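# Fetch utility cart, park in yellow bay, close door

## Task

Go to the neighbouring room, get the utility cart and leave it parked in the yellow bay so that each of its four wheels sits fully inside the taped outline and none touches the tape. The cart's load must remain on it, with no part hanging beyond the cart's edges. After that, close the sliding door completely. Moving the sliding door violently in either direction counts as failure, as does the robot falling or being left leaning. Anything that stays in place only because the robot is holding it at the end is not counted as achieved.

## Robot and tools

Robot: a Hello Robot Stretch 4, about 1.6 m tall, with an omni-wheel base (rim within 0.23 m of the base origin), a lift on a mast, one arm that telescopes forward, a three-joint wrist and a two-finger gripper. There is a single arm, so every joint target goes in one flat dictionary. A loose object may occasionally get a brief shove from outside.

Frames: the base frame has its origin on the floor below the base centre, x forward, y left, z up. hand_pose is reported in it (a point between the open fingertips; the printed value can be slightly wrong). The odometry frame is the base frame as it was when the scene began; base_odometry heading runs -3.142 to 3.142, positive to the left, and counts wheel turns only, so slip shows up as travel.

execute_actions(actions, cameras): actions is a list with one action or none (empty list just reports state and images). An action may hold base, joints, or both, plus optional pace and contact_limits; alternatively it holds only end_of_arm. All its motions start together.
- base: exactly one relative move from the base's current place, in the base frame: {"translate_m": d} straight ahead/back, metres, -2 to 2, forward positive; {"strafe_m": d} sideways, metres, -2 to 2, left positive; {"rotate_rad": d} turn in place, radians, -3.2 to 3.2, counter-clockwise positive. Moves count from the last reported base position.
- joints: absolute targets by name (not offsets): lift_m 0 to 1.2 m; arm_m 0 to 0.55 m extension; wrist_yaw_rad -1.134 to 4.276 (0 forward, positive left, 3.14 stowed; past 3.4 the arm may obstruct); wrist_pitch_rad -1.117 to 4.259 (0 level, 1.57 pointing down); wrist_roll_rad -1.117 to 4.259 (0 fingers level, positive clockwise seen from behind); gripper_m -0.038 to 0.141, fingertip gap in metres, below 0 the fingers squeeze each other. Done tolerances: ±0.004 for lift, arm and gripper, ±0.02 yaw and roll, ±0.05 pitch. Joint targets outside range are clipped and flagged; other bad values or unknown keys reject the whole call.
- pace: "slow", "default", "fast", "max"; base speeds 0.1/0.3/0.4/0.6 m/s and turning 1/2/3/4 rad/s. With lift above 0.2 the base is throttled further, down to 0.3 m/s and 1 rad/s at full height.
- contact_limits: only {"arm_m": x}, x from 0 (gentlest) to 0.75 (firmest), default 0.5.
- end_of_arm: "enable_torque" revives wrist/gripper motors that shut off.
- cameras: list from head_camera, head_left_camera, head_right_camera, wrist_camera, all; omitted/null/["all"] gives all, [] gives none.
A part omitted from an action may still be driving at its previous target without the statuses showing it. Example: {"base": {"translate_m": 0.3}, "joints": {"gripper_m": 0.05}, "pace": "fast"}. To unfold at the start, send lift_m 0.4 together with wrist_yaw_rad 0.

wait(seconds): 0 to 10 s, commands nothing, returns state and images.
zoom_image(camera, region): region [x0, y0, x1, y1] in pixels of that camera's most recent full image, origin top-left, at most 504 by 504.
finished_scene(scene): pass the current scene's number; irreversible; the goal must already hold and persist. The result reports success and gives the following task.

Results: base_status and joint_status tell how each motion ended: done (for the base, wheels turned the full amount even if slipping), off_target (rested short, may still push), contact_stop_at_<key> (blocked; that part goes slack, so a lift may sag or base may roll), limit_stop_at_<name> (built-in limit), time_out, torque_fault (wrist motor limp until enable_torque). limit_stop_at_tilt means lean over 6 degrees: lift, arm, wheels go slack and ignore commands until upright. limit_stop_at_own_body: self-collision guard; move away from the body instead; likely when pitch is below -0.2 with roll below -0.4 or above 4. on_its_own describes unrequested behaviour; its "held at" is the held target, not the position. If any result reports a stop, later execute_actions, wait and finished_scene calls in that same reply are skipped.
lidar_m: 12 distances in 30-degree sectors, first straight ahead then counter-clockwise (4th left, 7th behind, 10th right); "-" is nothing seen or closer than 0.25 m; sees from about 0.15 m up, misses glass, thin legs and much behind. wrist_depth_mm: 7x7 grid of median depths, 100 to 2000 mm, row by row from top left. turned_by_wheels vs turned_by_imu differing beyond about 0.1 rad signals a hit or slip; heading error is roughly their difference. base_tilt in degrees, forward and right positive, with a fixed bias up to about 1.5. motor_effort: percent of maximum, bracket is peak during the last action, with fixed bias and noise; wheel_0..2 positive means turning right. Raised rest effort suggests pushing or load.

Gripping: command a gap under the object's width; tighter squeezes harder and pulls the object inward. Neither the reading nor "done" proves a hold; a firm grip shows in gripper effort. Fingertips pressed on a surface can jam; raise the lift.

Cameras: head_camera on the mast top looking forward-down (turn the base to look around); head_left_camera and head_right_camera are fisheyes angled lower, showing base and arm; wrist_camera looks along the fingers.

Cautions: the robot holds its last command while you compose a reply. Avoid driving or turning with over 1 kg held and arm_m above 0.2, especially fast; avoid strong sustained pushes or pulls, more so with a high gripper or high contact limit; a level gripper holding over about 2 kg faults the wrist. Move the door gently, keep the cart's load from falling, and don't tip the robot.

Each tool is called after "Request:" as name(argument=value, ...), one argument or row to a line, values as JSON.

## Session

Request:
execute_actions(
  actions=[],
)

Scene clock: 0.00 s.
base_odometry: x=+0.000 y=+0.000 heading=+0.000 (m, m, rad; odometry frame)
turned_by_wheels: +0.000 (rad since the last result)
turned_by_imu: +0.000 (rad since the last result)
base_tilt: forward=-0.4 right=+0.2 (deg)
lidar_m: 0.87 1.03 0.86 0.86 1.02 1.08 1.09 1.29 2.26 1.67 1.05 0.84
base_status: not commanded
joint_positions: lift_m=+0.248 arm_m=-0.003 wrist_yaw_rad=+3.143 wrist_pitch_rad=+0.018 wrist_roll_rad=+0.015 gripper_m=+0.057
joint_status: not commanded
motor_effort: lift_m=+18 arm_m=+0 wrist_yaw_rad=-2 wrist_pitch_rad=-7 wrist_roll_rad=+0 gripper_m=-3 wheel_0=+1 wheel_1=+0 wheel_2=+0 (%)
hand_pose: x=-0.1202 y=+0.0870 z=+0.4205 quat_wxyz=(-0.001, -0.009, +0.008, +1.000) (m; base frame)
wrist_depth_mm: - 137 1281 1281 1182 1098 1025 / - 121 159 1281 1160 1098 1042 / - 123 161 1229 1182 1118 1042 / 111 138 224 1255 1182 1118 1042 / 222 1464 1336 1281 1182 1098 1060 / 1537 1464 195 1281 192 1098 1042 / 1060 1042 1138 144 1098 991 1042
pictures: head_camera, head_left_camera, head_right_camera, wrist_camera
Images, in order (width x height): head_camera 420x560, head_left_camera 420x672, head_right_camera 420x672, wrist_camera 616x392.

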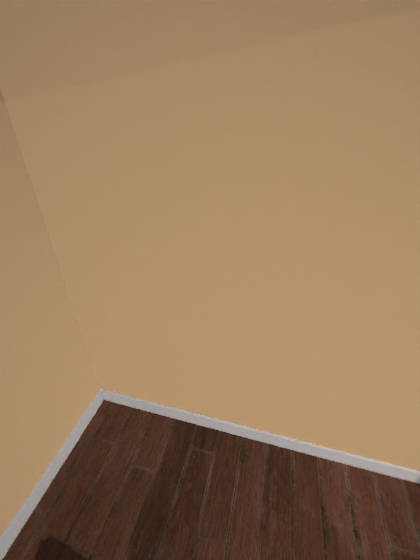

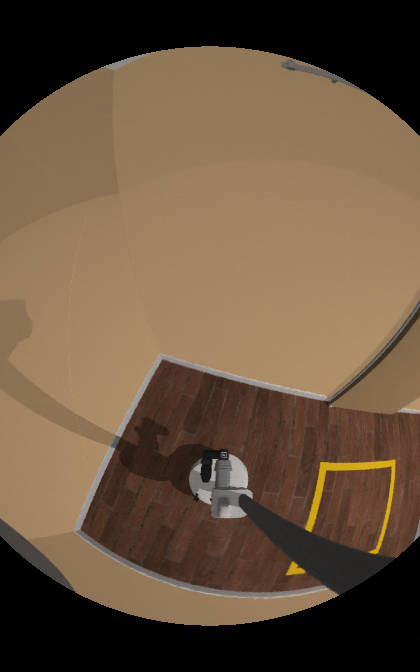

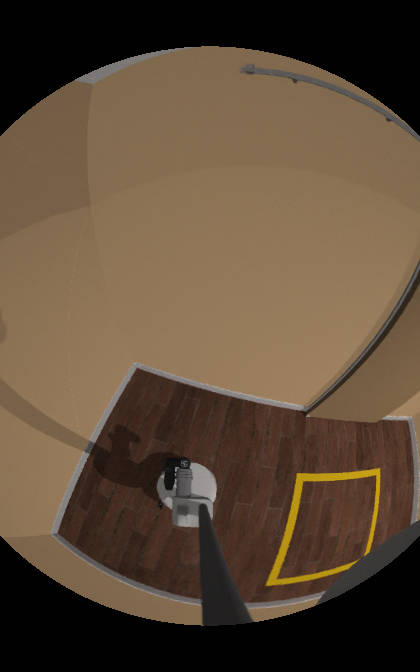

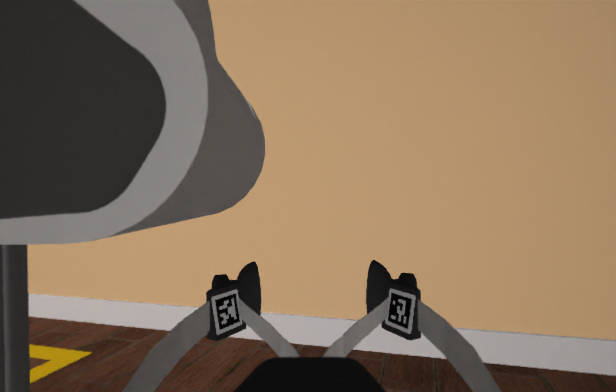

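Request:
execute_actions(
  actions=[
    {"base":{"rotate_rad":-0.9}},
  ],
)

Request:
execute_actions(
  actions=[
    {"base":{"rotate_rad":-0.9}},
  ],
)

Request:
execute_actions(
  actions=[
    {"base":{"rotate_rad":-1.2}},
  ],
)

Scene clock: 6.27 s.
base_odometry: x=+0.000 y=+0.000 heading=-0.899 (m, m, rad; odometry frame)
turned_by_wheels: -0.899 (rad since the last result)
turned_by_imu: -0.906 (rad since the last result)
base_tilt: forward=-0.4 right=+0.2 (deg)
lidar_m: 0.96 0.87 0.92 0.92 0.86 0.87 1.13 1.07 1.11 1.44 2.84 1.34
base_status: done
joint_positions: lift_m=+0.248 arm_m=-0.003 wrist_yaw_rad=+3.143 wrist_pitch_rad=+0.018 wrist_roll_rad=+0.015 gripper_m=+0.057
joint_status: not commanded
motor_effort: lift_m=+18(18) arm_m=+0(0) wrist_yaw_rad=-2(2) wrist_pitch_rad=-8(8) wrist_roll_rad=+1(1) gripper_m=-5(2) wheel_0=+2(5) wheel_1=+2(7) wheel_2=+2(8) (%)
hand_pose: x=-0.1202 y=+0.0870 z=+0.4205 quat_wxyz=(-0.001, -0.009, +0.008, +1.000) (m; base frame)
wrist_depth_mm: - 137 1336 1464 1182 917 798 / - 121 160 1464 1182 946 809 / - 122 160 1537 1160 946 798 / 111 138 223 1464 1160 931 798 / 223 1160 1281 1499 1138 960 809 / 1042 1160 195 1430 192 960 788 / 1008 1060 1118 143 1060 866 798
pictures: head_camera, head_left_camera, head_right_camera, wrist_camera
Images, in order (width x height): head_camera 420x560, head_left_camera 420x672, head_right_camera 420x672, wrist_camera 616x392.

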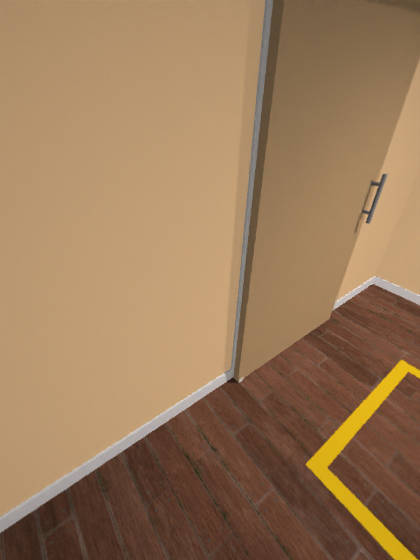

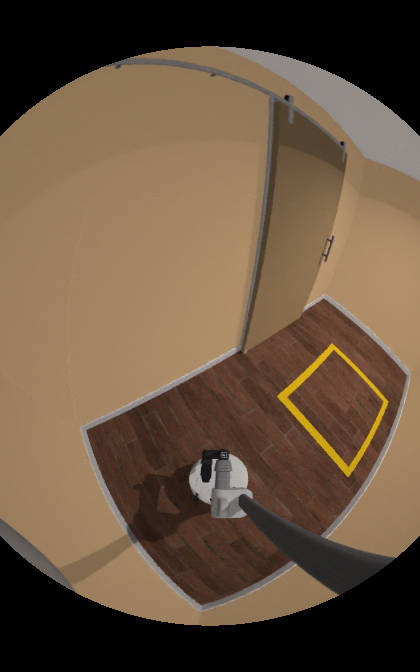

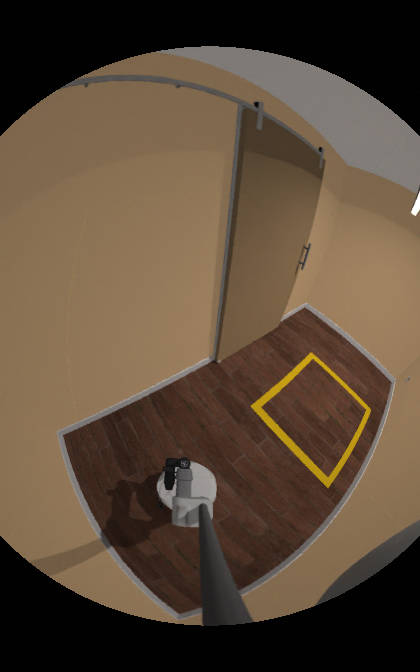

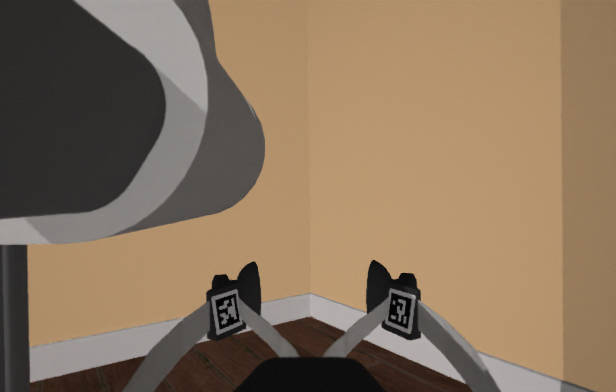

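Scene clock: 7.90 s.
base_odometry: x=+0.000 y=+0.000 heading=-1.799 (m, m, rad; odometry frame)
turned_by_wheels: -0.899 (rad since the last result)
turned_by_imu: -0.905 (rad since the last result)
base_tilt: forward=-0.3 right=+0.3 (deg)
lidar_m: 2.83 1.20 0.92 0.89 0.94 0.90 0.87 0.93 1.12 1.06 1.16 1.63
base_status: done
joint_positions: lift_m=+0.248 arm_m=-0.003 wrist_yaw_rad=+3.143 wrist_pitch_rad=+0.018 wrist_roll_rad=+0.015 gripper_m=+0.057
joint_status: not commanded
motor_effort: lift_m=+18(18) arm_m=+0(0) wrist_yaw_rad=-2(2) wrist_pitch_rad=-8(6) wrist_roll_rad=+1(1) gripper_m=-2(2) wheel_0=+2(5) wheel_1=+3(11) wheel_2=+2(8) (%)
hand_pose: x=-0.1202 y=+0.0870 z=+0.4205 quat_wxyz=(-0.001, -0.009, +0.008, +1.000) (m; base frame)
wrist_depth_mm: - 137 1008 991 991 976 976 / - 121 160 1008 1008 960 976 / - 123 162 1008 1008 976 960 / 111 138 222 1008 991 991 976 / 222 1042 1025 1008 991 976 976 / 1060 1042 195 991 192 976 960 / 1042 1008 1008 144 991 976 946
pictures: head_camera, head_left_camera, head_right_camera, wrist_camera
Images, in order (width x height): head_camera 420x560, head_left_camera 420x672, head_right_camera 420x672, wrist_camera 616x392.

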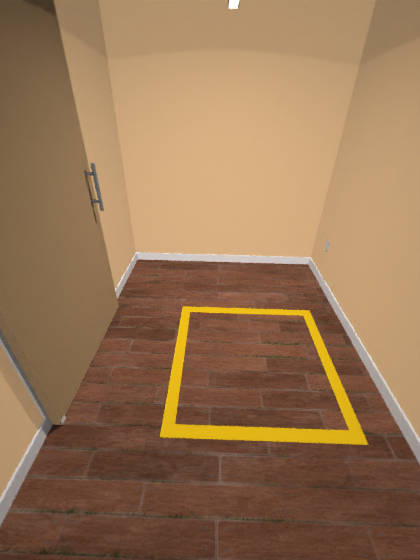

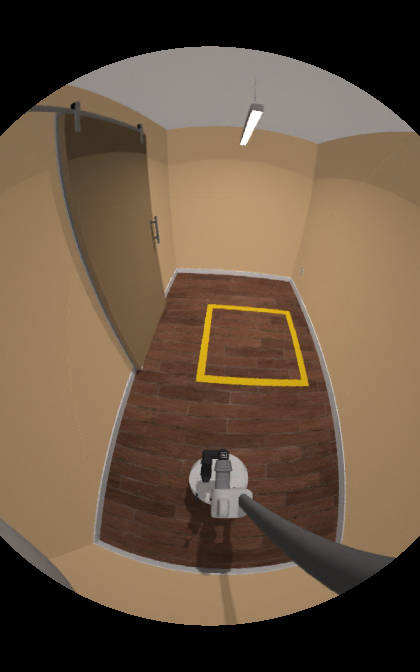

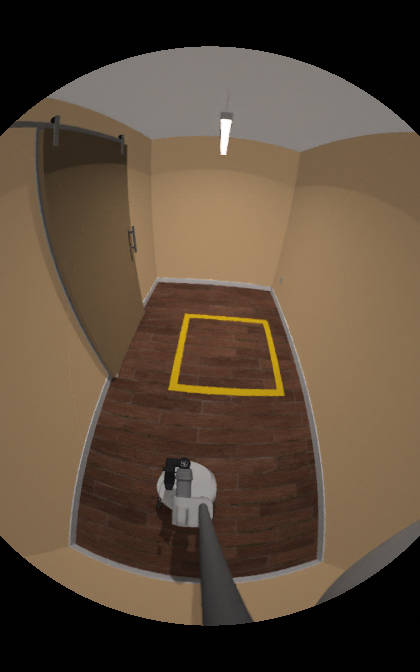

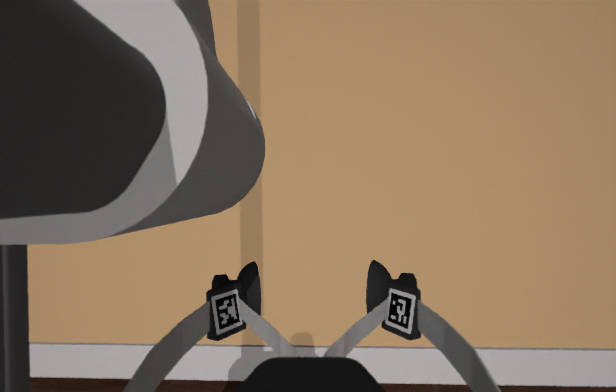

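Scene clock: 9.73 s.
base_odometry: x=+0.000 y=+0.000 heading=-2.998 (m, m, rad; odometry frame)
turned_by_wheels: -1.199 (rad since the last result)
turned_by_imu: -1.207 (rad since the last result)
base_tilt: forward=-0.4 right=+0.2 (deg)
lidar_m: 1.11 1.41 2.84 1.36 0.98 0.88 0.91 0.93 0.86 0.87 1.11 1.06
base_status: done
joint_positions: lift_m=+0.248 arm_m=-0.003 wrist_yaw_rad=+3.143 wrist_pitch_rad=+0.018 wrist_roll_rad=+0.015 gripper_m=+0.057
joint_status: not commanded
motor_effort: lift_m=+18(18) arm_m=+0(0) wrist_yaw_rad=-2(1) wrist_pitch_rad=-9(9) wrist_roll_rad=+0(1) gripper_m=-2(2) wheel_0=+3(6) wheel_1=+3(11) wheel_2=+2(8) (%)
hand_pose: x=-0.1202 y=+0.0870 z=+0.4205 quat_wxyz=(-0.001, -0.009, +0.008, +1.000) (m; base frame)
wrist_depth_mm: - 137 1182 1118 991 891 809 / - 122 159 1078 991 878 842 / - 123 161 1060 976 917 820 / 111 138 222 1098 960 891 820 / 223 1255 1205 1098 991 878 842 / 976 1205 195 1098 191 931 831 / 976 1078 1118 143 960 866 831
pictures: head_camera, head_left_camera, head_right_camera, wrist_camera
Images, in order (width x height): head_camera 420x560, head_left_camera 420x672, head_right_camera 420x672, wrist_camera 616x392.

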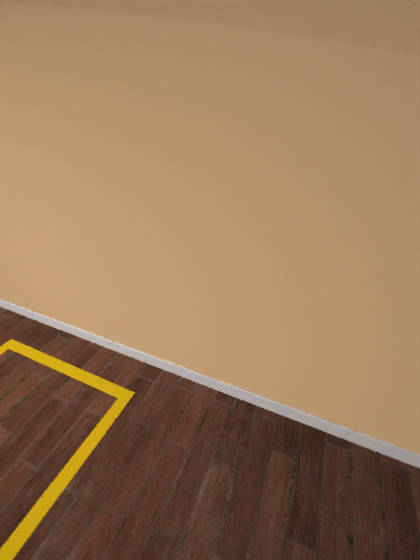

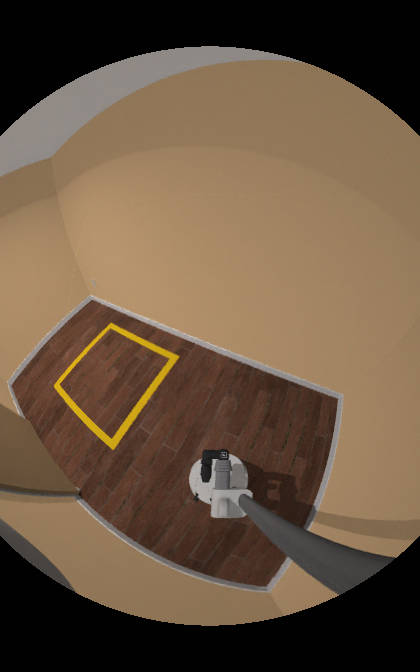

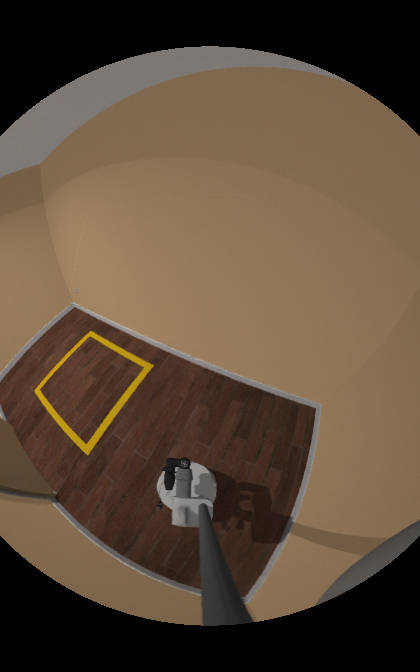

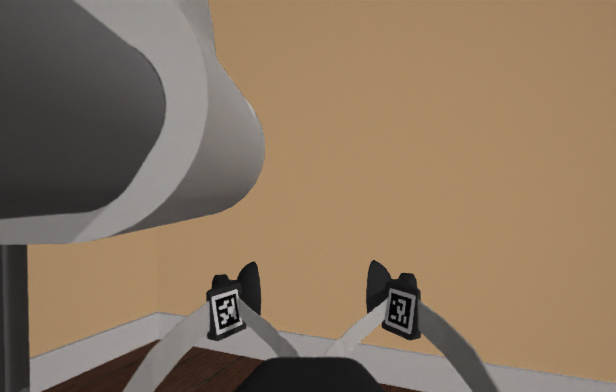

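Request:
execute_actions(
  actions=[
    {"base":{"rotate_rad":1.2},"joints":{"lift_m":0.85,"wrist_yaw_rad":0,"gripper_m":0.12}},
  ],
  cameras=[],
)

Request:
execute_actions(
  actions=[
    {"base":{"translate_m":1.9}},
  ],
  cameras=[],
)

Request:
execute_actions(
  actions=[
    {"base":{"strafe_m":-0.25}},
  ],
  cameras=[],
)

Request:
execute_actions(
  actions=[
    {"base":{"rotate_rad":1.57}},
  ],
)

Scene clock: 30.90 s.
base_odometry: x=+0.000 y=+0.000 heading=-1.799 (m, m, rad; odometry frame)
turned_by_wheels: +1.200 (rad since the last result)
turned_by_imu: +1.205 (rad since the last result)
base_tilt: forward=-0.4 right=+0.2 (deg)
lidar_m: 2.85 1.19 0.90 0.87 0.95 0.89 0.86 0.92 1.12 1.07 1.14 1.66
base_status: done
joint_positions: lift_m=+0.850 arm_m=-0.003 wrist_yaw_rad=+0.000 wrist_pitch_rad=+0.018 wrist_roll_rad=+0.015 gripper_m=+0.120
joint_status: all done
motor_effort: lift_m=+22(23) arm_m=+0(0) wrist_yaw_rad=-2(10) wrist_pitch_rad=-5(9) wrist_roll_rad=+0(1) gripper_m=+0(5) wheel_0=-1(6) wheel_1=-2(6) wheel_2=-2(8) (%)
hand_pose: x=+0.4568 y=-0.0874 z=+1.0226 quat_wxyz=(+1.000, +0.008, +0.009, +0.000) (m; base frame)
wrist_depth_mm: 1281 - - - - - 1708 / 1308 1983 - - - - 1708 / 1281 1983 - - - - 1708 / 1281 1708 - - - - 1708 / 1308 1863 - - - - 1708 / 1281 1576 - - - 214 1708 / 1255 1618 - 142 - - 1708
pictures: none
No camera images: the call's "cameras" was empty. Leave "cameras" out to get every camera's image.

Scene clock: 38.70 s.
base_odometry: x=-0.429 y=-1.851 heading=-1.799 (m, m, rad; odometry frame)
turned_by_wheels: +0.000 (rad since the last result)
turned_by_imu: -0.007 (rad since the last result)
base_tilt: forward=-0.4 right=+0.2 (deg)
lidar_m: 0.93 0.98 0.83 0.68 0.78 1.12 2.79 1.63 1.21 1.15 1.23 0.97
base_status: done
joint_positions: lift_m=+0.850 arm_m=-0.003 wrist_yaw_rad=+0.000 wrist_pitch_rad=+0.018 wrist_roll_rad=+0.015 gripper_m=+0.120
joint_status: not commanded
motor_effort: lift_m=+21(22) arm_m=+0(0) wrist_yaw_rad=-2(3) wrist_pitch_rad=-6(9) wrist_roll_rad=+0(0) gripper_m=+1(2) wheel_0=+1(6) wheel_1=+1(6) wheel_2=+0(11) (%)
hand_pose: x=+0.4568 y=-0.0874 z=+1.0227 quat_wxyz=(+1.000, +0.008, +0.009, +0.000) (m; base frame)
wrist_depth_mm: 778 778 750 732 723 732 723 / 788 768 750 750 741 732 715 / 788 778 750 759 741 732 723 / 778 768 759 750 732 732 715 / 768 778 759 759 750 732 732 / 778 778 768 750 741 213 715 / 788 778 768 142 741 732 732
pictures: none
No camera images: the call's "cameras" was empty. Leave "cameras" out to get every camera's image.

Scene clock: 40.83 s.
base_odometry: x=-0.673 y=-1.794 heading=-1.799 (m, m, rad; odometry frame)
turned_by_wheels: +0.000 (rad since the last result)
turned_by_imu: +0.000 (rad since the last result)
base_tilt: forward=-0.3 right=+0.2 (deg)
lidar_m: 0.93 0.97 1.09 0.92 1.02 1.57 2.79 1.26 0.93 0.90 0.97 0.97
base_status: done
joint_positions: lift_m=+0.850 arm_m=-0.003 wrist_yaw_rad=+0.000 wrist_pitch_rad=+0.018 wrist_roll_rad=+0.015 gripper_m=+0.120
joint_status: not commanded
motor_effort: lift_m=+21(21) arm_m=+0(0) wrist_yaw_rad=-2(2) wrist_pitch_rad=-8(8) wrist_roll_rad=+0(0) gripper_m=+2(1) wheel_0=-1(8) wheel_1=+1(13) wheel_2=+0(0) (%)
hand_pose: x=+0.4568 y=-0.0874 z=+1.0227 quat_wxyz=(+1.000, +0.008, +0.009, +0.000) (m; base frame)
wrist_depth_mm: 778 750 741 732 723 715 707 / 768 750 741 741 732 715 707 / 768 750 741 732 732 707 707 / 768 750 741 741 732 715 707 / 768 759 759 741 723 732 707 / 759 768 750 750 723 213 715 / 778 759 750 142 741 723 715
pictures: none
No camera images: the call's "cameras" was empty. Leave "cameras" out to get every camera's image.

Scene clock: 42.90 s.
base_odometry: x=-0.673 y=-1.794 heading=-0.229 (m, m, rad; odometry frame)
turned_by_wheels: +1.570 (rad since the last result)
turned_by_imu: +1.579 (rad since the last result)
base_tilt: forward=-0.4 right=+0.2 (deg)
lidar_m: 0.93 1.04 1.56 2.72 1.24 0.94 0.90 0.97 0.97 0.93 1.00 1.08
base_status: done
joint_positions: lift_m=+0.850 arm_m=-0.003 wrist_yaw_rad=+0.000 wrist_pitch_rad=+0.018 wrist_roll_rad=+0.015 gripper_m=+0.120
joint_status: not commanded
motor_effort: lift_m=+21(21) arm_m=+0(0) wrist_yaw_rad=-2(3) wrist_pitch_rad=-8(5) wrist_roll_rad=+0(0) gripper_m=-3(1) wheel_0=-2(6) wheel_1=+0(6) wheel_2=+0(9) (%)
hand_pose: x=+0.4568 y=-0.0874 z=+1.0227 quat_wxyz=(+1.000, +0.008, +0.009, +0.000) (m; base frame)
wrist_depth_mm: 809 798 788 788 820 831 809 / 809 788 788 788 842 820 820 / 798 798 788 798 831 820 820 / 820 798 788 788 842 831 820 / 831 820 798 798 854 831 820 / 820 809 798 809 854 214 831 / 820 798 820 142 854 831 842
pictures: head_camera, head_left_camera, head_right_camera, wrist_camera
Images, in order (width x height): head_camera 420x560, head_left_camera 420x672, head_right_camera 420x672, wrist_camera 616x392.

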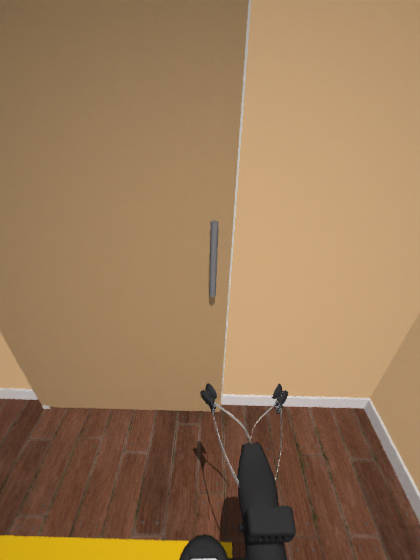

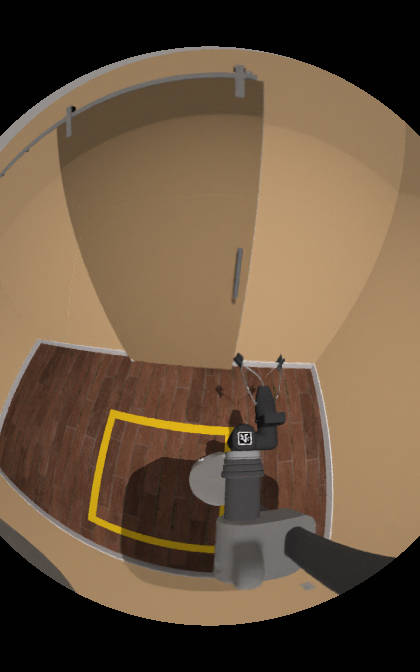

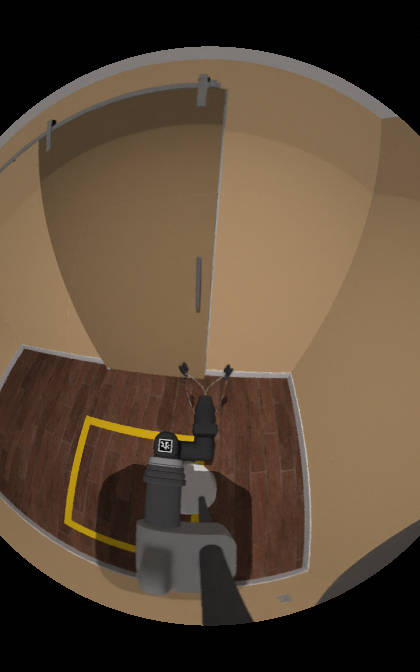

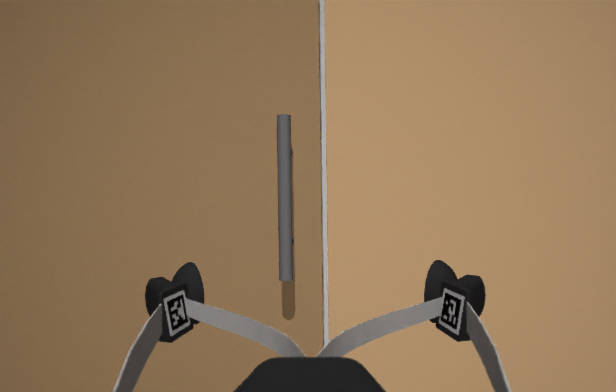

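Request:
execute_actions(
  actions=[
    {"base":{"strafe_m":0.05},"joints":{"arm_m":0.33,"lift_m":0.88}},
  ],
  cameras=["wrist_camera","head_camera"],
)

Scene clock: 52.30 s.
base_odometry: x=-0.661 y=-1.746 heading=-0.229 (m, m, rad; odometry frame)
turned_by_wheels: +0.000 (rad since the last result)
turned_by_imu: -0.002 (rad since the last result)
base_tilt: forward=-0.3 right=+0.2 (deg)
lidar_m: 0.93 1.05 1.57 2.69 1.28 0.97 0.90 0.98 1.04 0.97 1.05 1.07
base_status: done
joint_positions: lift_m=+0.880 arm_m=+0.329 wrist_yaw_rad=+0.000 wrist_pitch_rad=+0.018 wrist_roll_rad=+0.015 gripper_m=+0.120
joint_status: all done
motor_effort: lift_m=+22(21) arm_m=+6(8) wrist_yaw_rad=-2(1) wrist_pitch_rad=-6(6) wrist_roll_rad=+0(0) gripper_m=+0(0) wheel_0=+3(9) wheel_1=-1(8) wheel_2=+0(0) (%)
hand_pose: x=+0.7883 y=-0.0874 z=+1.0527 quat_wxyz=(+1.000, +0.008, +0.009, +0.000) (m; base frame)
wrist_depth_mm: 459 462 455 449 504 504 496 / 466 452 452 445 512 508 500 / 462 466 455 445 512 504 492 / 466 462 449 452 512 504 500 / 466 459 455 449 508 508 500 / 469 466 459 449 449 213 500 / 473 462 459 142 512 512 504
pictures: head_camera, wrist_camera
Images, in order (width x height): head_camera 420x560, wrist_camera 616x392.

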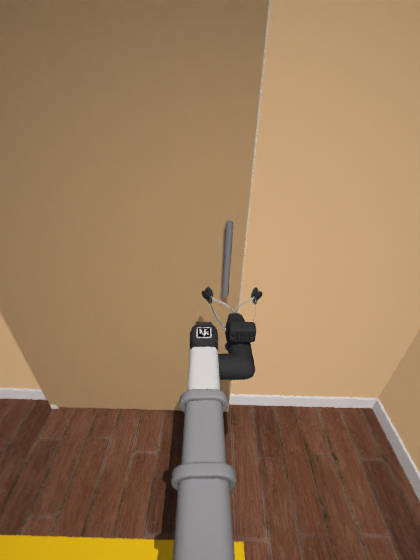

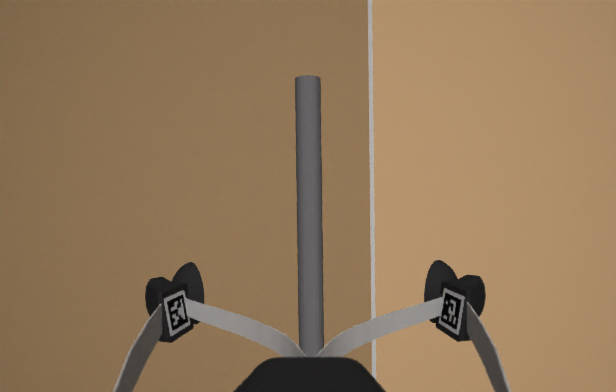

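Request:
execute_actions(
  actions=[
    {"joints":{"arm_m":0.44,"gripper_m":0.08},"contact_limits":{"arm_m":0.2}},
  ],
  cameras=["wrist_camera","head_camera"],
)

Scene clock: 57.53 s.
base_odometry: x=-0.661 y=-1.746 heading=-0.229 (m, m, rad; odometry frame)
turned_by_wheels: +0.000 (rad since the last result)
turned_by_imu: -0.001 (rad since the last result)
base_tilt: forward=-0.3 right=+0.3 (deg)
lidar_m: 0.94 1.05 1.58 2.69 1.28 0.94 0.92 0.96 1.02 0.98 1.04 1.10
base_status: not commanded
joint_positions: lift_m=+0.880 arm_m=+0.439 wrist_yaw_rad=+0.000 wrist_pitch_rad=+0.018 wrist_roll_rad=+0.015 gripper_m=+0.080
joint_status: all done
motor_effort: lift_m=+22(22) arm_m=+6(6) wrist_yaw_rad=-2(2) wrist_pitch_rad=-6(6) wrist_roll_rad=-1(0) gripper_m=-3(2) wheel_0=+2(2) wheel_1=-1(1) wheel_2=+0(0) (%)
contact_limits: arm_m 0.2
hand_pose: x=+0.8983 y=-0.0874 z=+1.0527 quat_wxyz=(+1.000, +0.008, +0.009, +0.000) (m; base frame)
wrist_depth_mm: 345 345 342 338 397 394 389 / 351 345 342 336 394 397 392 / 349 347 342 336 397 394 389 / 353 347 342 338 399 399 394 / 353 349 343 336 338 399 397 / 353 349 198 338 195 399 389 / 355 349 347 143 404 397 394
pictures: head_camera, wrist_camera
Images, in order (width x height): head_camera 420x560, wrist_camera 616x392.

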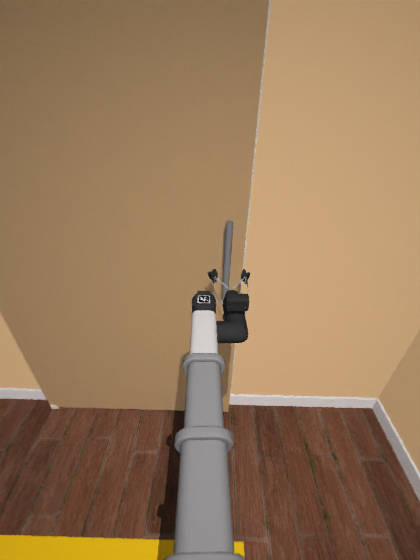

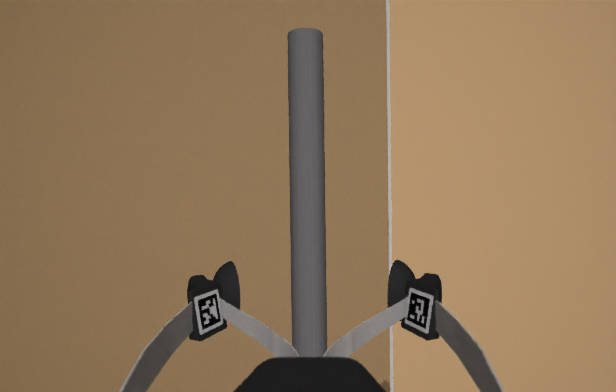

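Request:
execute_actions(
  actions=[
    {"joints":{"arm_m":0.53},"contact_limits":{"arm_m":0.2}},
  ],
  cameras=[],
)

Request:
execute_actions(
  actions=[
    {"base":{"strafe_m":0.3},"pace":"slow"},
  ],
)

Scene clock: 63.17 s.
base_odometry: x=-0.661 y=-1.746 heading=-0.229 (m, m, rad; odometry frame)
turned_by_wheels: +0.000 (rad since the last result)
turned_by_imu: -0.001 (rad since the last result)
base_tilt: forward=-0.4 right=+0.1 (deg)
lidar_m: 0.93 1.05 1.57 2.70 1.28 0.95 0.92 0.97 1.03 0.98 1.04 1.10
base_status: not commanded
joint_positions: lift_m=+0.880 arm_m=+0.529 wrist_yaw_rad=+0.000 wrist_pitch_rad=+0.018 wrist_roll_rad=+0.015 gripper_m=+0.080
joint_status: all done
motor_effort: lift_m=+22(22) arm_m=+6(6) wrist_yaw_rad=-3(2) wrist_pitch_rad=-7(7) wrist_roll_rad=+0(0) gripper_m=-3(1) wheel_0=+2(2) wheel_1=-1(1) wheel_2=+0(0) (%)
contact_limits: arm_m 0.2
hand_pose: x=+0.9883 y=-0.0874 z=+1.0526 quat_wxyz=(+1.000, +0.008, +0.009, +0.000) (m; base frame)
wrist_depth_mm: 256 251 249 181 245 306 301 / 254 253 249 181 244 304 306 / 256 252 249 182 246 306 304 / 257 256 250 182 246 307 304 / 258 254 252 183 247 309 304 / 258 256 198 184 195 307 307 / 259 256 254 143 247 307 306
pictures: none
No camera images: the call's "cameras" was empty. Leave "cameras" out to get every camera's image.

Scene clock: 67.33 s.
base_odometry: x=-0.593 y=-1.454 heading=-0.230 (m, m, rad; odometry frame)
turned_by_wheels: -0.001 (rad since the last result)
turned_by_imu: -0.036 (rad since the last result)
base_tilt: forward=-0.5 right=+0.1 (deg)
lidar_m: 0.93 1.02 1.55 2.40 1.33 0.95 0.90 0.97 1.34 1.29 1.35 1.09
base_status: done
joint_positions: lift_m=+0.880 arm_m=+0.529 wrist_yaw_rad=-0.007 wrist_pitch_rad=+0.019 wrist_roll_rad=+0.015 gripper_m=+0.080
joint_status: not commanded
on_its_own: wrist_yaw_rad is at rest, and its effort (+19) is outside its rest range (-13 to +13)
motor_effort: lift_m=+22(22) arm_m=+4(6) wrist_yaw_rad=+19(63) wrist_pitch_rad=-9(8) wrist_roll_rad=-1(1) gripper_m=-2(15) wheel_0=-6(35) wheel_1=-1(17) wheel_2=-8(19) (%)
hand_pose: x=+0.9881 y=-0.0895 z=+1.0525 quat_wxyz=(+1.000, +0.008, +0.009, -0.004) (m; base frame)
wrist_depth_mm: 249 248 247 249 184 - 439 / 250 250 249 250 184 - 436 / 251 250 251 250 185 - 439 / 252 251 251 251 187 - 442 / 253 251 251 251 187 - 445 / 253 252 198 252 188 - 445 / 254 254 253 143 182 252 445
pictures: head_camera, head_left_camera, head_right_camera, wrist_camera
Images, in order (width x height): head_camera 420x560, head_left_camera 420x672, head_right_camera 420x672, wrist_camera 616x392.

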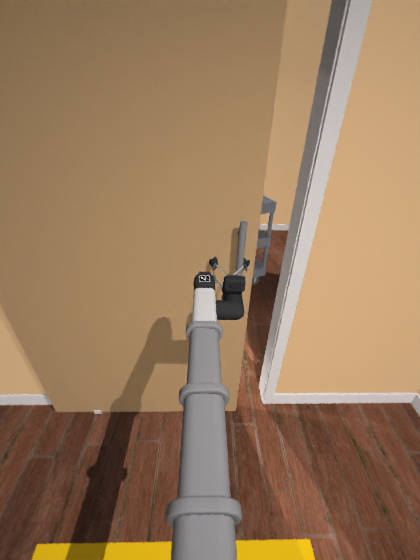

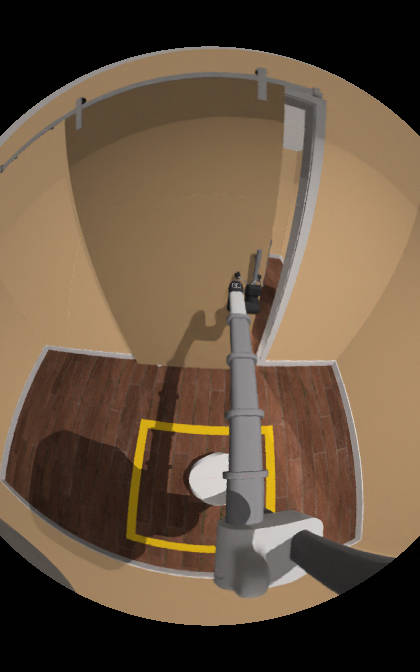

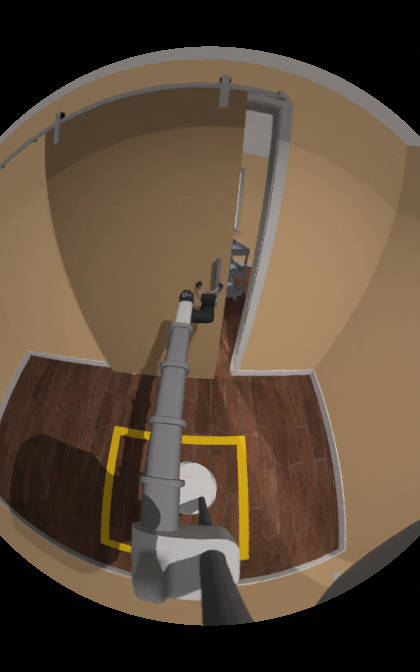

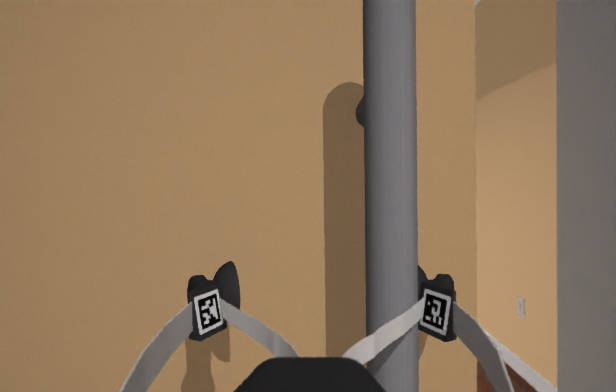

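Request:
execute_actions(
  actions=[
    {"base":{"rotate_rad":0.04},"pace":"slow"},
  ],
  cameras=[],
)

Request:
execute_actions(
  actions=[
    {"base":{"strafe_m":0.7},"pace":"slow"},
  ],
)

Scene clock: 75.30 s.
base_odometry: x=-0.593 y=-1.454 heading=-0.193 (m, m, rad; odometry frame)
turned_by_wheels: +0.037 (rad since the last result)
turned_by_imu: +0.024 (rad since the last result)
base_tilt: forward=-0.4 right=+0.3 (deg)
lidar_m: 0.94 1.04 1.57 2.38 1.29 0.96 0.92 0.96 1.33 1.29 1.39 1.12
base_status: done
joint_positions: lift_m=+0.880 arm_m=+0.529 wrist_yaw_rad=-0.015 wrist_pitch_rad=+0.019 wrist_roll_rad=+0.015 gripper_m=+0.080
joint_status: not commanded
on_its_own: wrist_yaw_rad is at rest, and its effort (+41) is outside its rest range (-13 to +13)
motor_effort: lift_m=+22(22) arm_m=+3(4) wrist_yaw_rad=+41(58) wrist_pitch_rad=-9(11) wrist_roll_rad=+0(2) gripper_m=-5(11) wheel_0=-15(30) wheel_1=-8(14) wheel_2=-16(20) (%)
hand_pose: x=+0.9874 y=-0.0918 z=+1.0524 quat_wxyz=(+1.000, +0.008, +0.009, -0.008) (m; base frame)
wrist_depth_mm: 248 248 246 247 182 245 - / 250 249 249 247 181 244 1983 / 250 249 248 248 182 245 1983 / 251 251 249 248 183 246 1983 / 253 250 249 248 185 246 1983 / 252 250 198 248 185 246 - / 254 251 250 153 180 248 1983
pictures: none
No camera images: the call's "cameras" was empty. Leave "cameras" out to get every camera's image.

Scene clock: 76.77 s.
base_odometry: x=-0.578 y=-1.404 heading=-0.298 (m, m, rad; odometry frame)
turned_by_wheels: -0.105 (rad since the last result)
turned_by_imu: -0.115 (rad since the last result)
base_tilt: forward=-0.3 right=+0.2 (deg)
lidar_m: 0.93 1.00 1.41 2.35 1.49 1.00 0.91 0.95 1.22 1.35 1.38 1.11
base_status: strafe_m contact_stop (by the wheels' count: +0.052 of +0.700)
joint_positions: lift_m=+0.880 arm_m=+0.529 wrist_yaw_rad=+0.000 wrist_pitch_rad=+0.018 wrist_roll_rad=+0.015 gripper_m=+0.080
joint_status: not commanded
on_its_own: the wheels are slack since a contact_stop
motor_effort: lift_m=+21(22) arm_m=+3(4) wrist_yaw_rad=-2(57) wrist_pitch_rad=-6(11) wrist_roll_rad=+0(1) gripper_m=-4(12) wheel_0=+0(36) wheel_1=+0(2) wheel_2=+0(18) (%)
hand_pose: x=+0.9888 y=-0.0875 z=+1.0527 quat_wxyz=(+1.000, +0.007, +0.009, +0.000) (m; base frame)
wrist_depth_mm: 240 245 248 252 - - 370 / 240 244 248 252 - - 373 / 241 245 248 253 - - 375 / 242 245 249 254 - - 375 / 242 248 250 254 - - 375 / 243 247 191 255 196 - 375 / 244 246 252 143 - 477 379
pictures: head_camera, head_left_camera, head_right_camera, wrist_camera
Images, in order (width x height): head_camera 420x560, head_left_camera 420x672, head_right_camera 420x672, wrist_camera 616x392.

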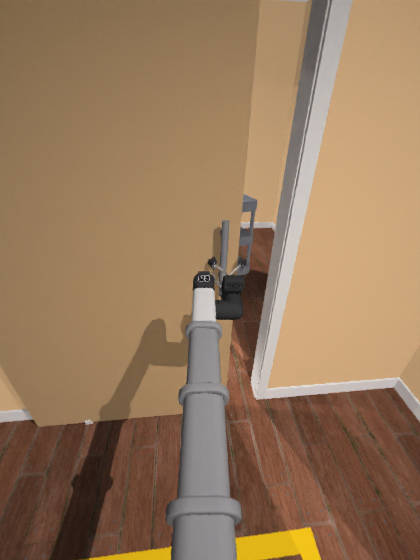

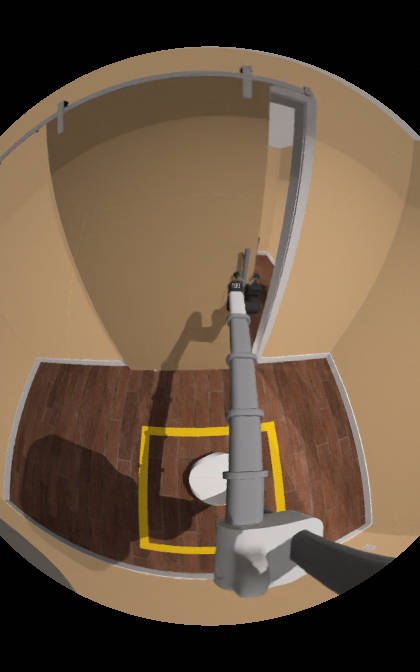

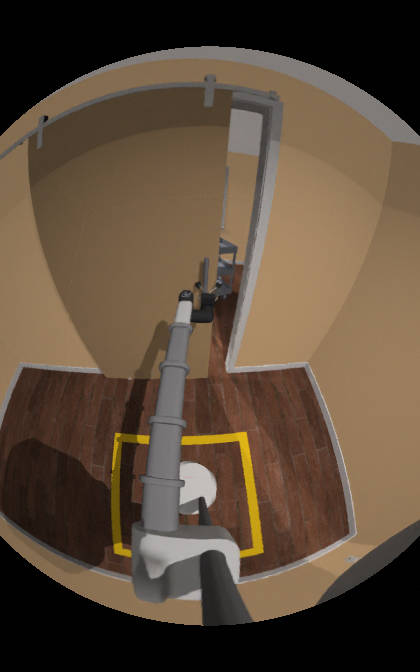

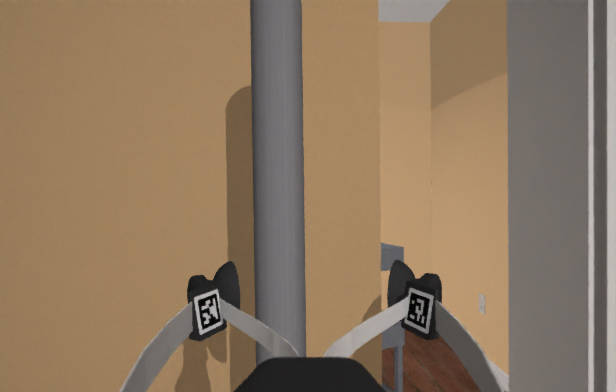

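Request:
execute_actions(
  actions=[
    {"joints":{"arm_m":0.0}},
  ],
  cameras=[],
)

Request:
execute_actions(
  actions=[
    {"base":{"rotate_rad":1.70}},
  ],
  cameras=[],
)

Request:
execute_actions(
  actions=[
    {"base":{"translate_m":-0.55}},
  ],
  cameras=[],
)

Request:
execute_actions(
  actions=[
    {"base":{"strafe_m":-0.6},"joints":{"wrist_yaw_rad":-0.3,"gripper_m":0.1}},
  ],
)

Scene clock: 97.43 s.
base_odometry: x=-0.578 y=-1.404 heading=-0.298 (m, m, rad; odometry frame)
turned_by_wheels: +0.000 (rad since the last result)
turned_by_imu: -0.002 (rad since the last result)
base_tilt: forward=-0.5 right=+0.2 (deg)
lidar_m: 0.93 1.00 1.40 2.35 1.47 0.99 0.92 0.96 1.24 1.35 1.39 1.13
base_status: not commanded
joint_positions: lift_m=+0.880 arm_m=+0.001 wrist_yaw_rad=+0.000 wrist_pitch_rad=+0.018 wrist_roll_rad=+0.015 gripper_m=+0.080
joint_status: all done
on_its_own: the wheels are slack since a contact_stop
motor_effort: lift_m=+21(21) arm_m=-6(7) wrist_yaw_rad=-2(3) wrist_pitch_rad=-6(8) wrist_roll_rad=+0(1) gripper_m=-2(3) wheel_0=+0(0) wheel_1=+0(0) wheel_2=+0(0) (%)
hand_pose: x=+0.4604 y=-0.0874 z=+1.0526 quat_wxyz=(+1.000, +0.007, +0.009, +0.000) (m; base frame)
wrist_depth_mm: 741 759 768 778 - 878 891 / 750 750 788 798 - 878 891 / 750 778 778 778 - 878 891 / 759 759 778 778 - 878 891 / 750 768 768 809 - 891 904 / 768 759 198 798 196 904 904 / 759 768 788 143 991 891 891
pictures: none
No camera images: the call's "cameras" was empty. Leave "cameras" out to get every camera's image.

Scene clock: 99.57 s.
base_odometry: x=-0.578 y=-1.404 heading=+1.402 (m, m, rad; odometry frame)
turned_by_wheels: +1.700 (rad since the last result)
turned_by_imu: +1.710 (rad since the last result)
base_tilt: forward=-0.3 right=+0.2 (deg)
lidar_m: 2.35 1.30 0.94 0.92 0.98 1.37 1.35 1.44 1.12 0.96 1.02 1.60
base_status: done
joint_positions: lift_m=+0.880 arm_m=+0.001 wrist_yaw_rad=+0.000 wrist_pitch_rad=+0.018 wrist_roll_rad=+0.015 gripper_m=+0.080
joint_status: not commanded
motor_effort: lift_m=+21(21) arm_m=-6(6) wrist_yaw_rad=-3(3) wrist_pitch_rad=-7(7) wrist_roll_rad=+1(0) gripper_m=+0(1) wheel_0=+0(6) wheel_1=-1(10) wheel_2=+1(8) (%)
hand_pose: x=+0.4604 y=-0.0874 z=+1.0526 quat_wxyz=(+1.000, +0.007, +0.009, +0.000) (m; base frame)
wrist_depth_mm: 1430 - - - - - 1576 / 1430 - - - - - 1618 / 1464 - - - - - 1661 / 1430 - - - - - 1618 / 1464 - - - - - 1618 / 1464 - 198 - 195 - 1537 / 1430 1756 - 143 - - 1708
pictures: none
No camera images: the call's "cameras" was empty. Leave "cameras" out to get every camera's image.

Scene clock: 102.87 s.
base_odometry: x=-0.671 y=-1.946 heading=+1.402 (m, m, rad; odometry frame)
turned_by_wheels: +0.000 (rad since the last result)
turned_by_imu: +0.000 (rad since the last result)
base_tilt: forward=-0.4 right=+0.2 (deg)
lidar_m: 2.89 1.28 0.97 0.94 1.01 0.83 0.78 0.84 1.04 1.02 0.97 1.42
base_status: done
joint_positions: lift_m=+0.880 arm_m=+0.001 wrist_yaw_rad=+0.000 wrist_pitch_rad=+0.018 wrist_roll_rad=+0.015 gripper_m=+0.080
joint_status: not commanded
motor_effort: lift_m=+21(22) arm_m=-6(6) wrist_yaw_rad=-2(3) wrist_pitch_rad=-7(7) wrist_roll_rad=+1(1) gripper_m=-6(4) wheel_0=+1(5) wheel_1=-1(8) wheel_2=+0(9) (%)
hand_pose: x=+0.4604 y=-0.0874 z=+1.0526 quat_wxyz=(+1.000, +0.007, +0.009, +0.000) (m; base frame)
wrist_depth_mm: 1430 - - - - - 1618 / 1537 - - - - - 1576 / 1430 - - - - - 1576 / 1464 - - - - - 1618 / 1464 - - - - - 1576 / 1430 - 198 - 196 - 1618 / 1397 1808 - 143 - - 1576
pictures: none
No camera images: the call's "cameras" was empty. Leave "cameras" out to get every camera's image.

Scene clock: 106.20 s.
base_odometry: x=-0.079 y=-2.046 heading=+1.403 (m, m, rad; odometry frame)
turned_by_wheels: +0.000 (rad since the last result)
turned_by_imu: +0.002 (rad since the last result)
base_tilt: forward=-0.5 right=+0.2 (deg)
lidar_m: 2.10 2.10 1.59 1.53 1.16 0.86 0.82 0.60 0.45 0.41 0.47 0.45
base_status: done
joint_positions: lift_m=+0.880 arm_m=+0.001 wrist_yaw_rad=-0.300 wrist_pitch_rad=+0.018 wrist_roll_rad=+0.015 gripper_m=+0.100
joint_status: all done
motor_effort: lift_m=+21(21) arm_m=-6(6) wrist_yaw_rad=-2(11) wrist_pitch_rad=-5(7) wrist_roll_rad=+0(1) gripper_m=-5(0) wheel_0=+1(8) wheel_1=+1(9) wheel_2=+1(1) (%)
hand_pose: x=+0.4217 y=-0.1688 z=+1.0526 quat_wxyz=(+0.989, +0.009, +0.008, -0.149) (m; base frame)
wrist_depth_mm: - - - 1464 634 430 332 / - - - 1464 627 430 340 / - - - 1499 647 433 340 / - - - 1537 640 430 338 / - - - 1537 654 436 340 / - - 198 1537 213 397 340 / - - - 145 609 404 342
pictures: head_camera, head_left_camera, head_right_camera, wrist_camera
Images, in order (width x height): head_camera 420x560, head_left_camera 420x672, head_right_camera 420x672, wrist_camera 616x392.

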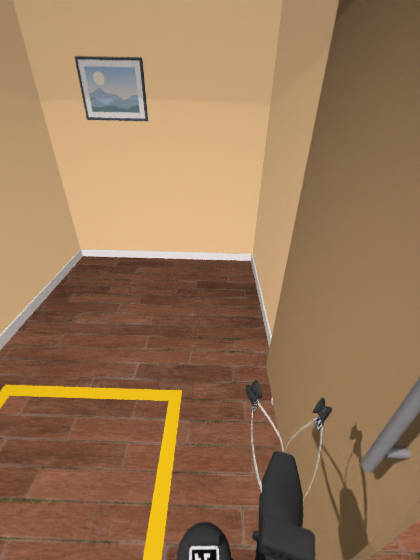

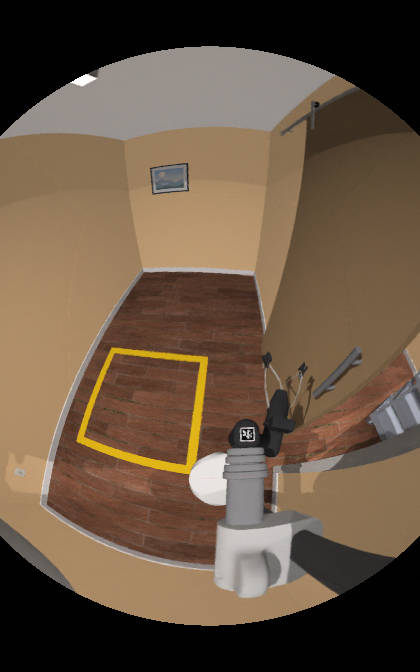

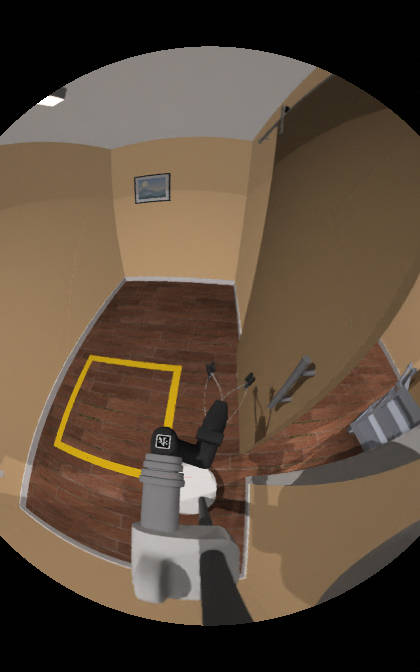

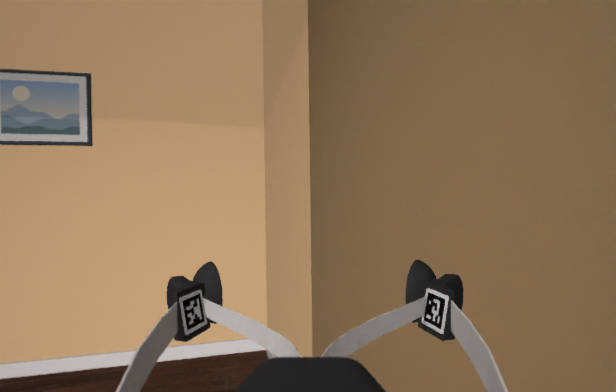

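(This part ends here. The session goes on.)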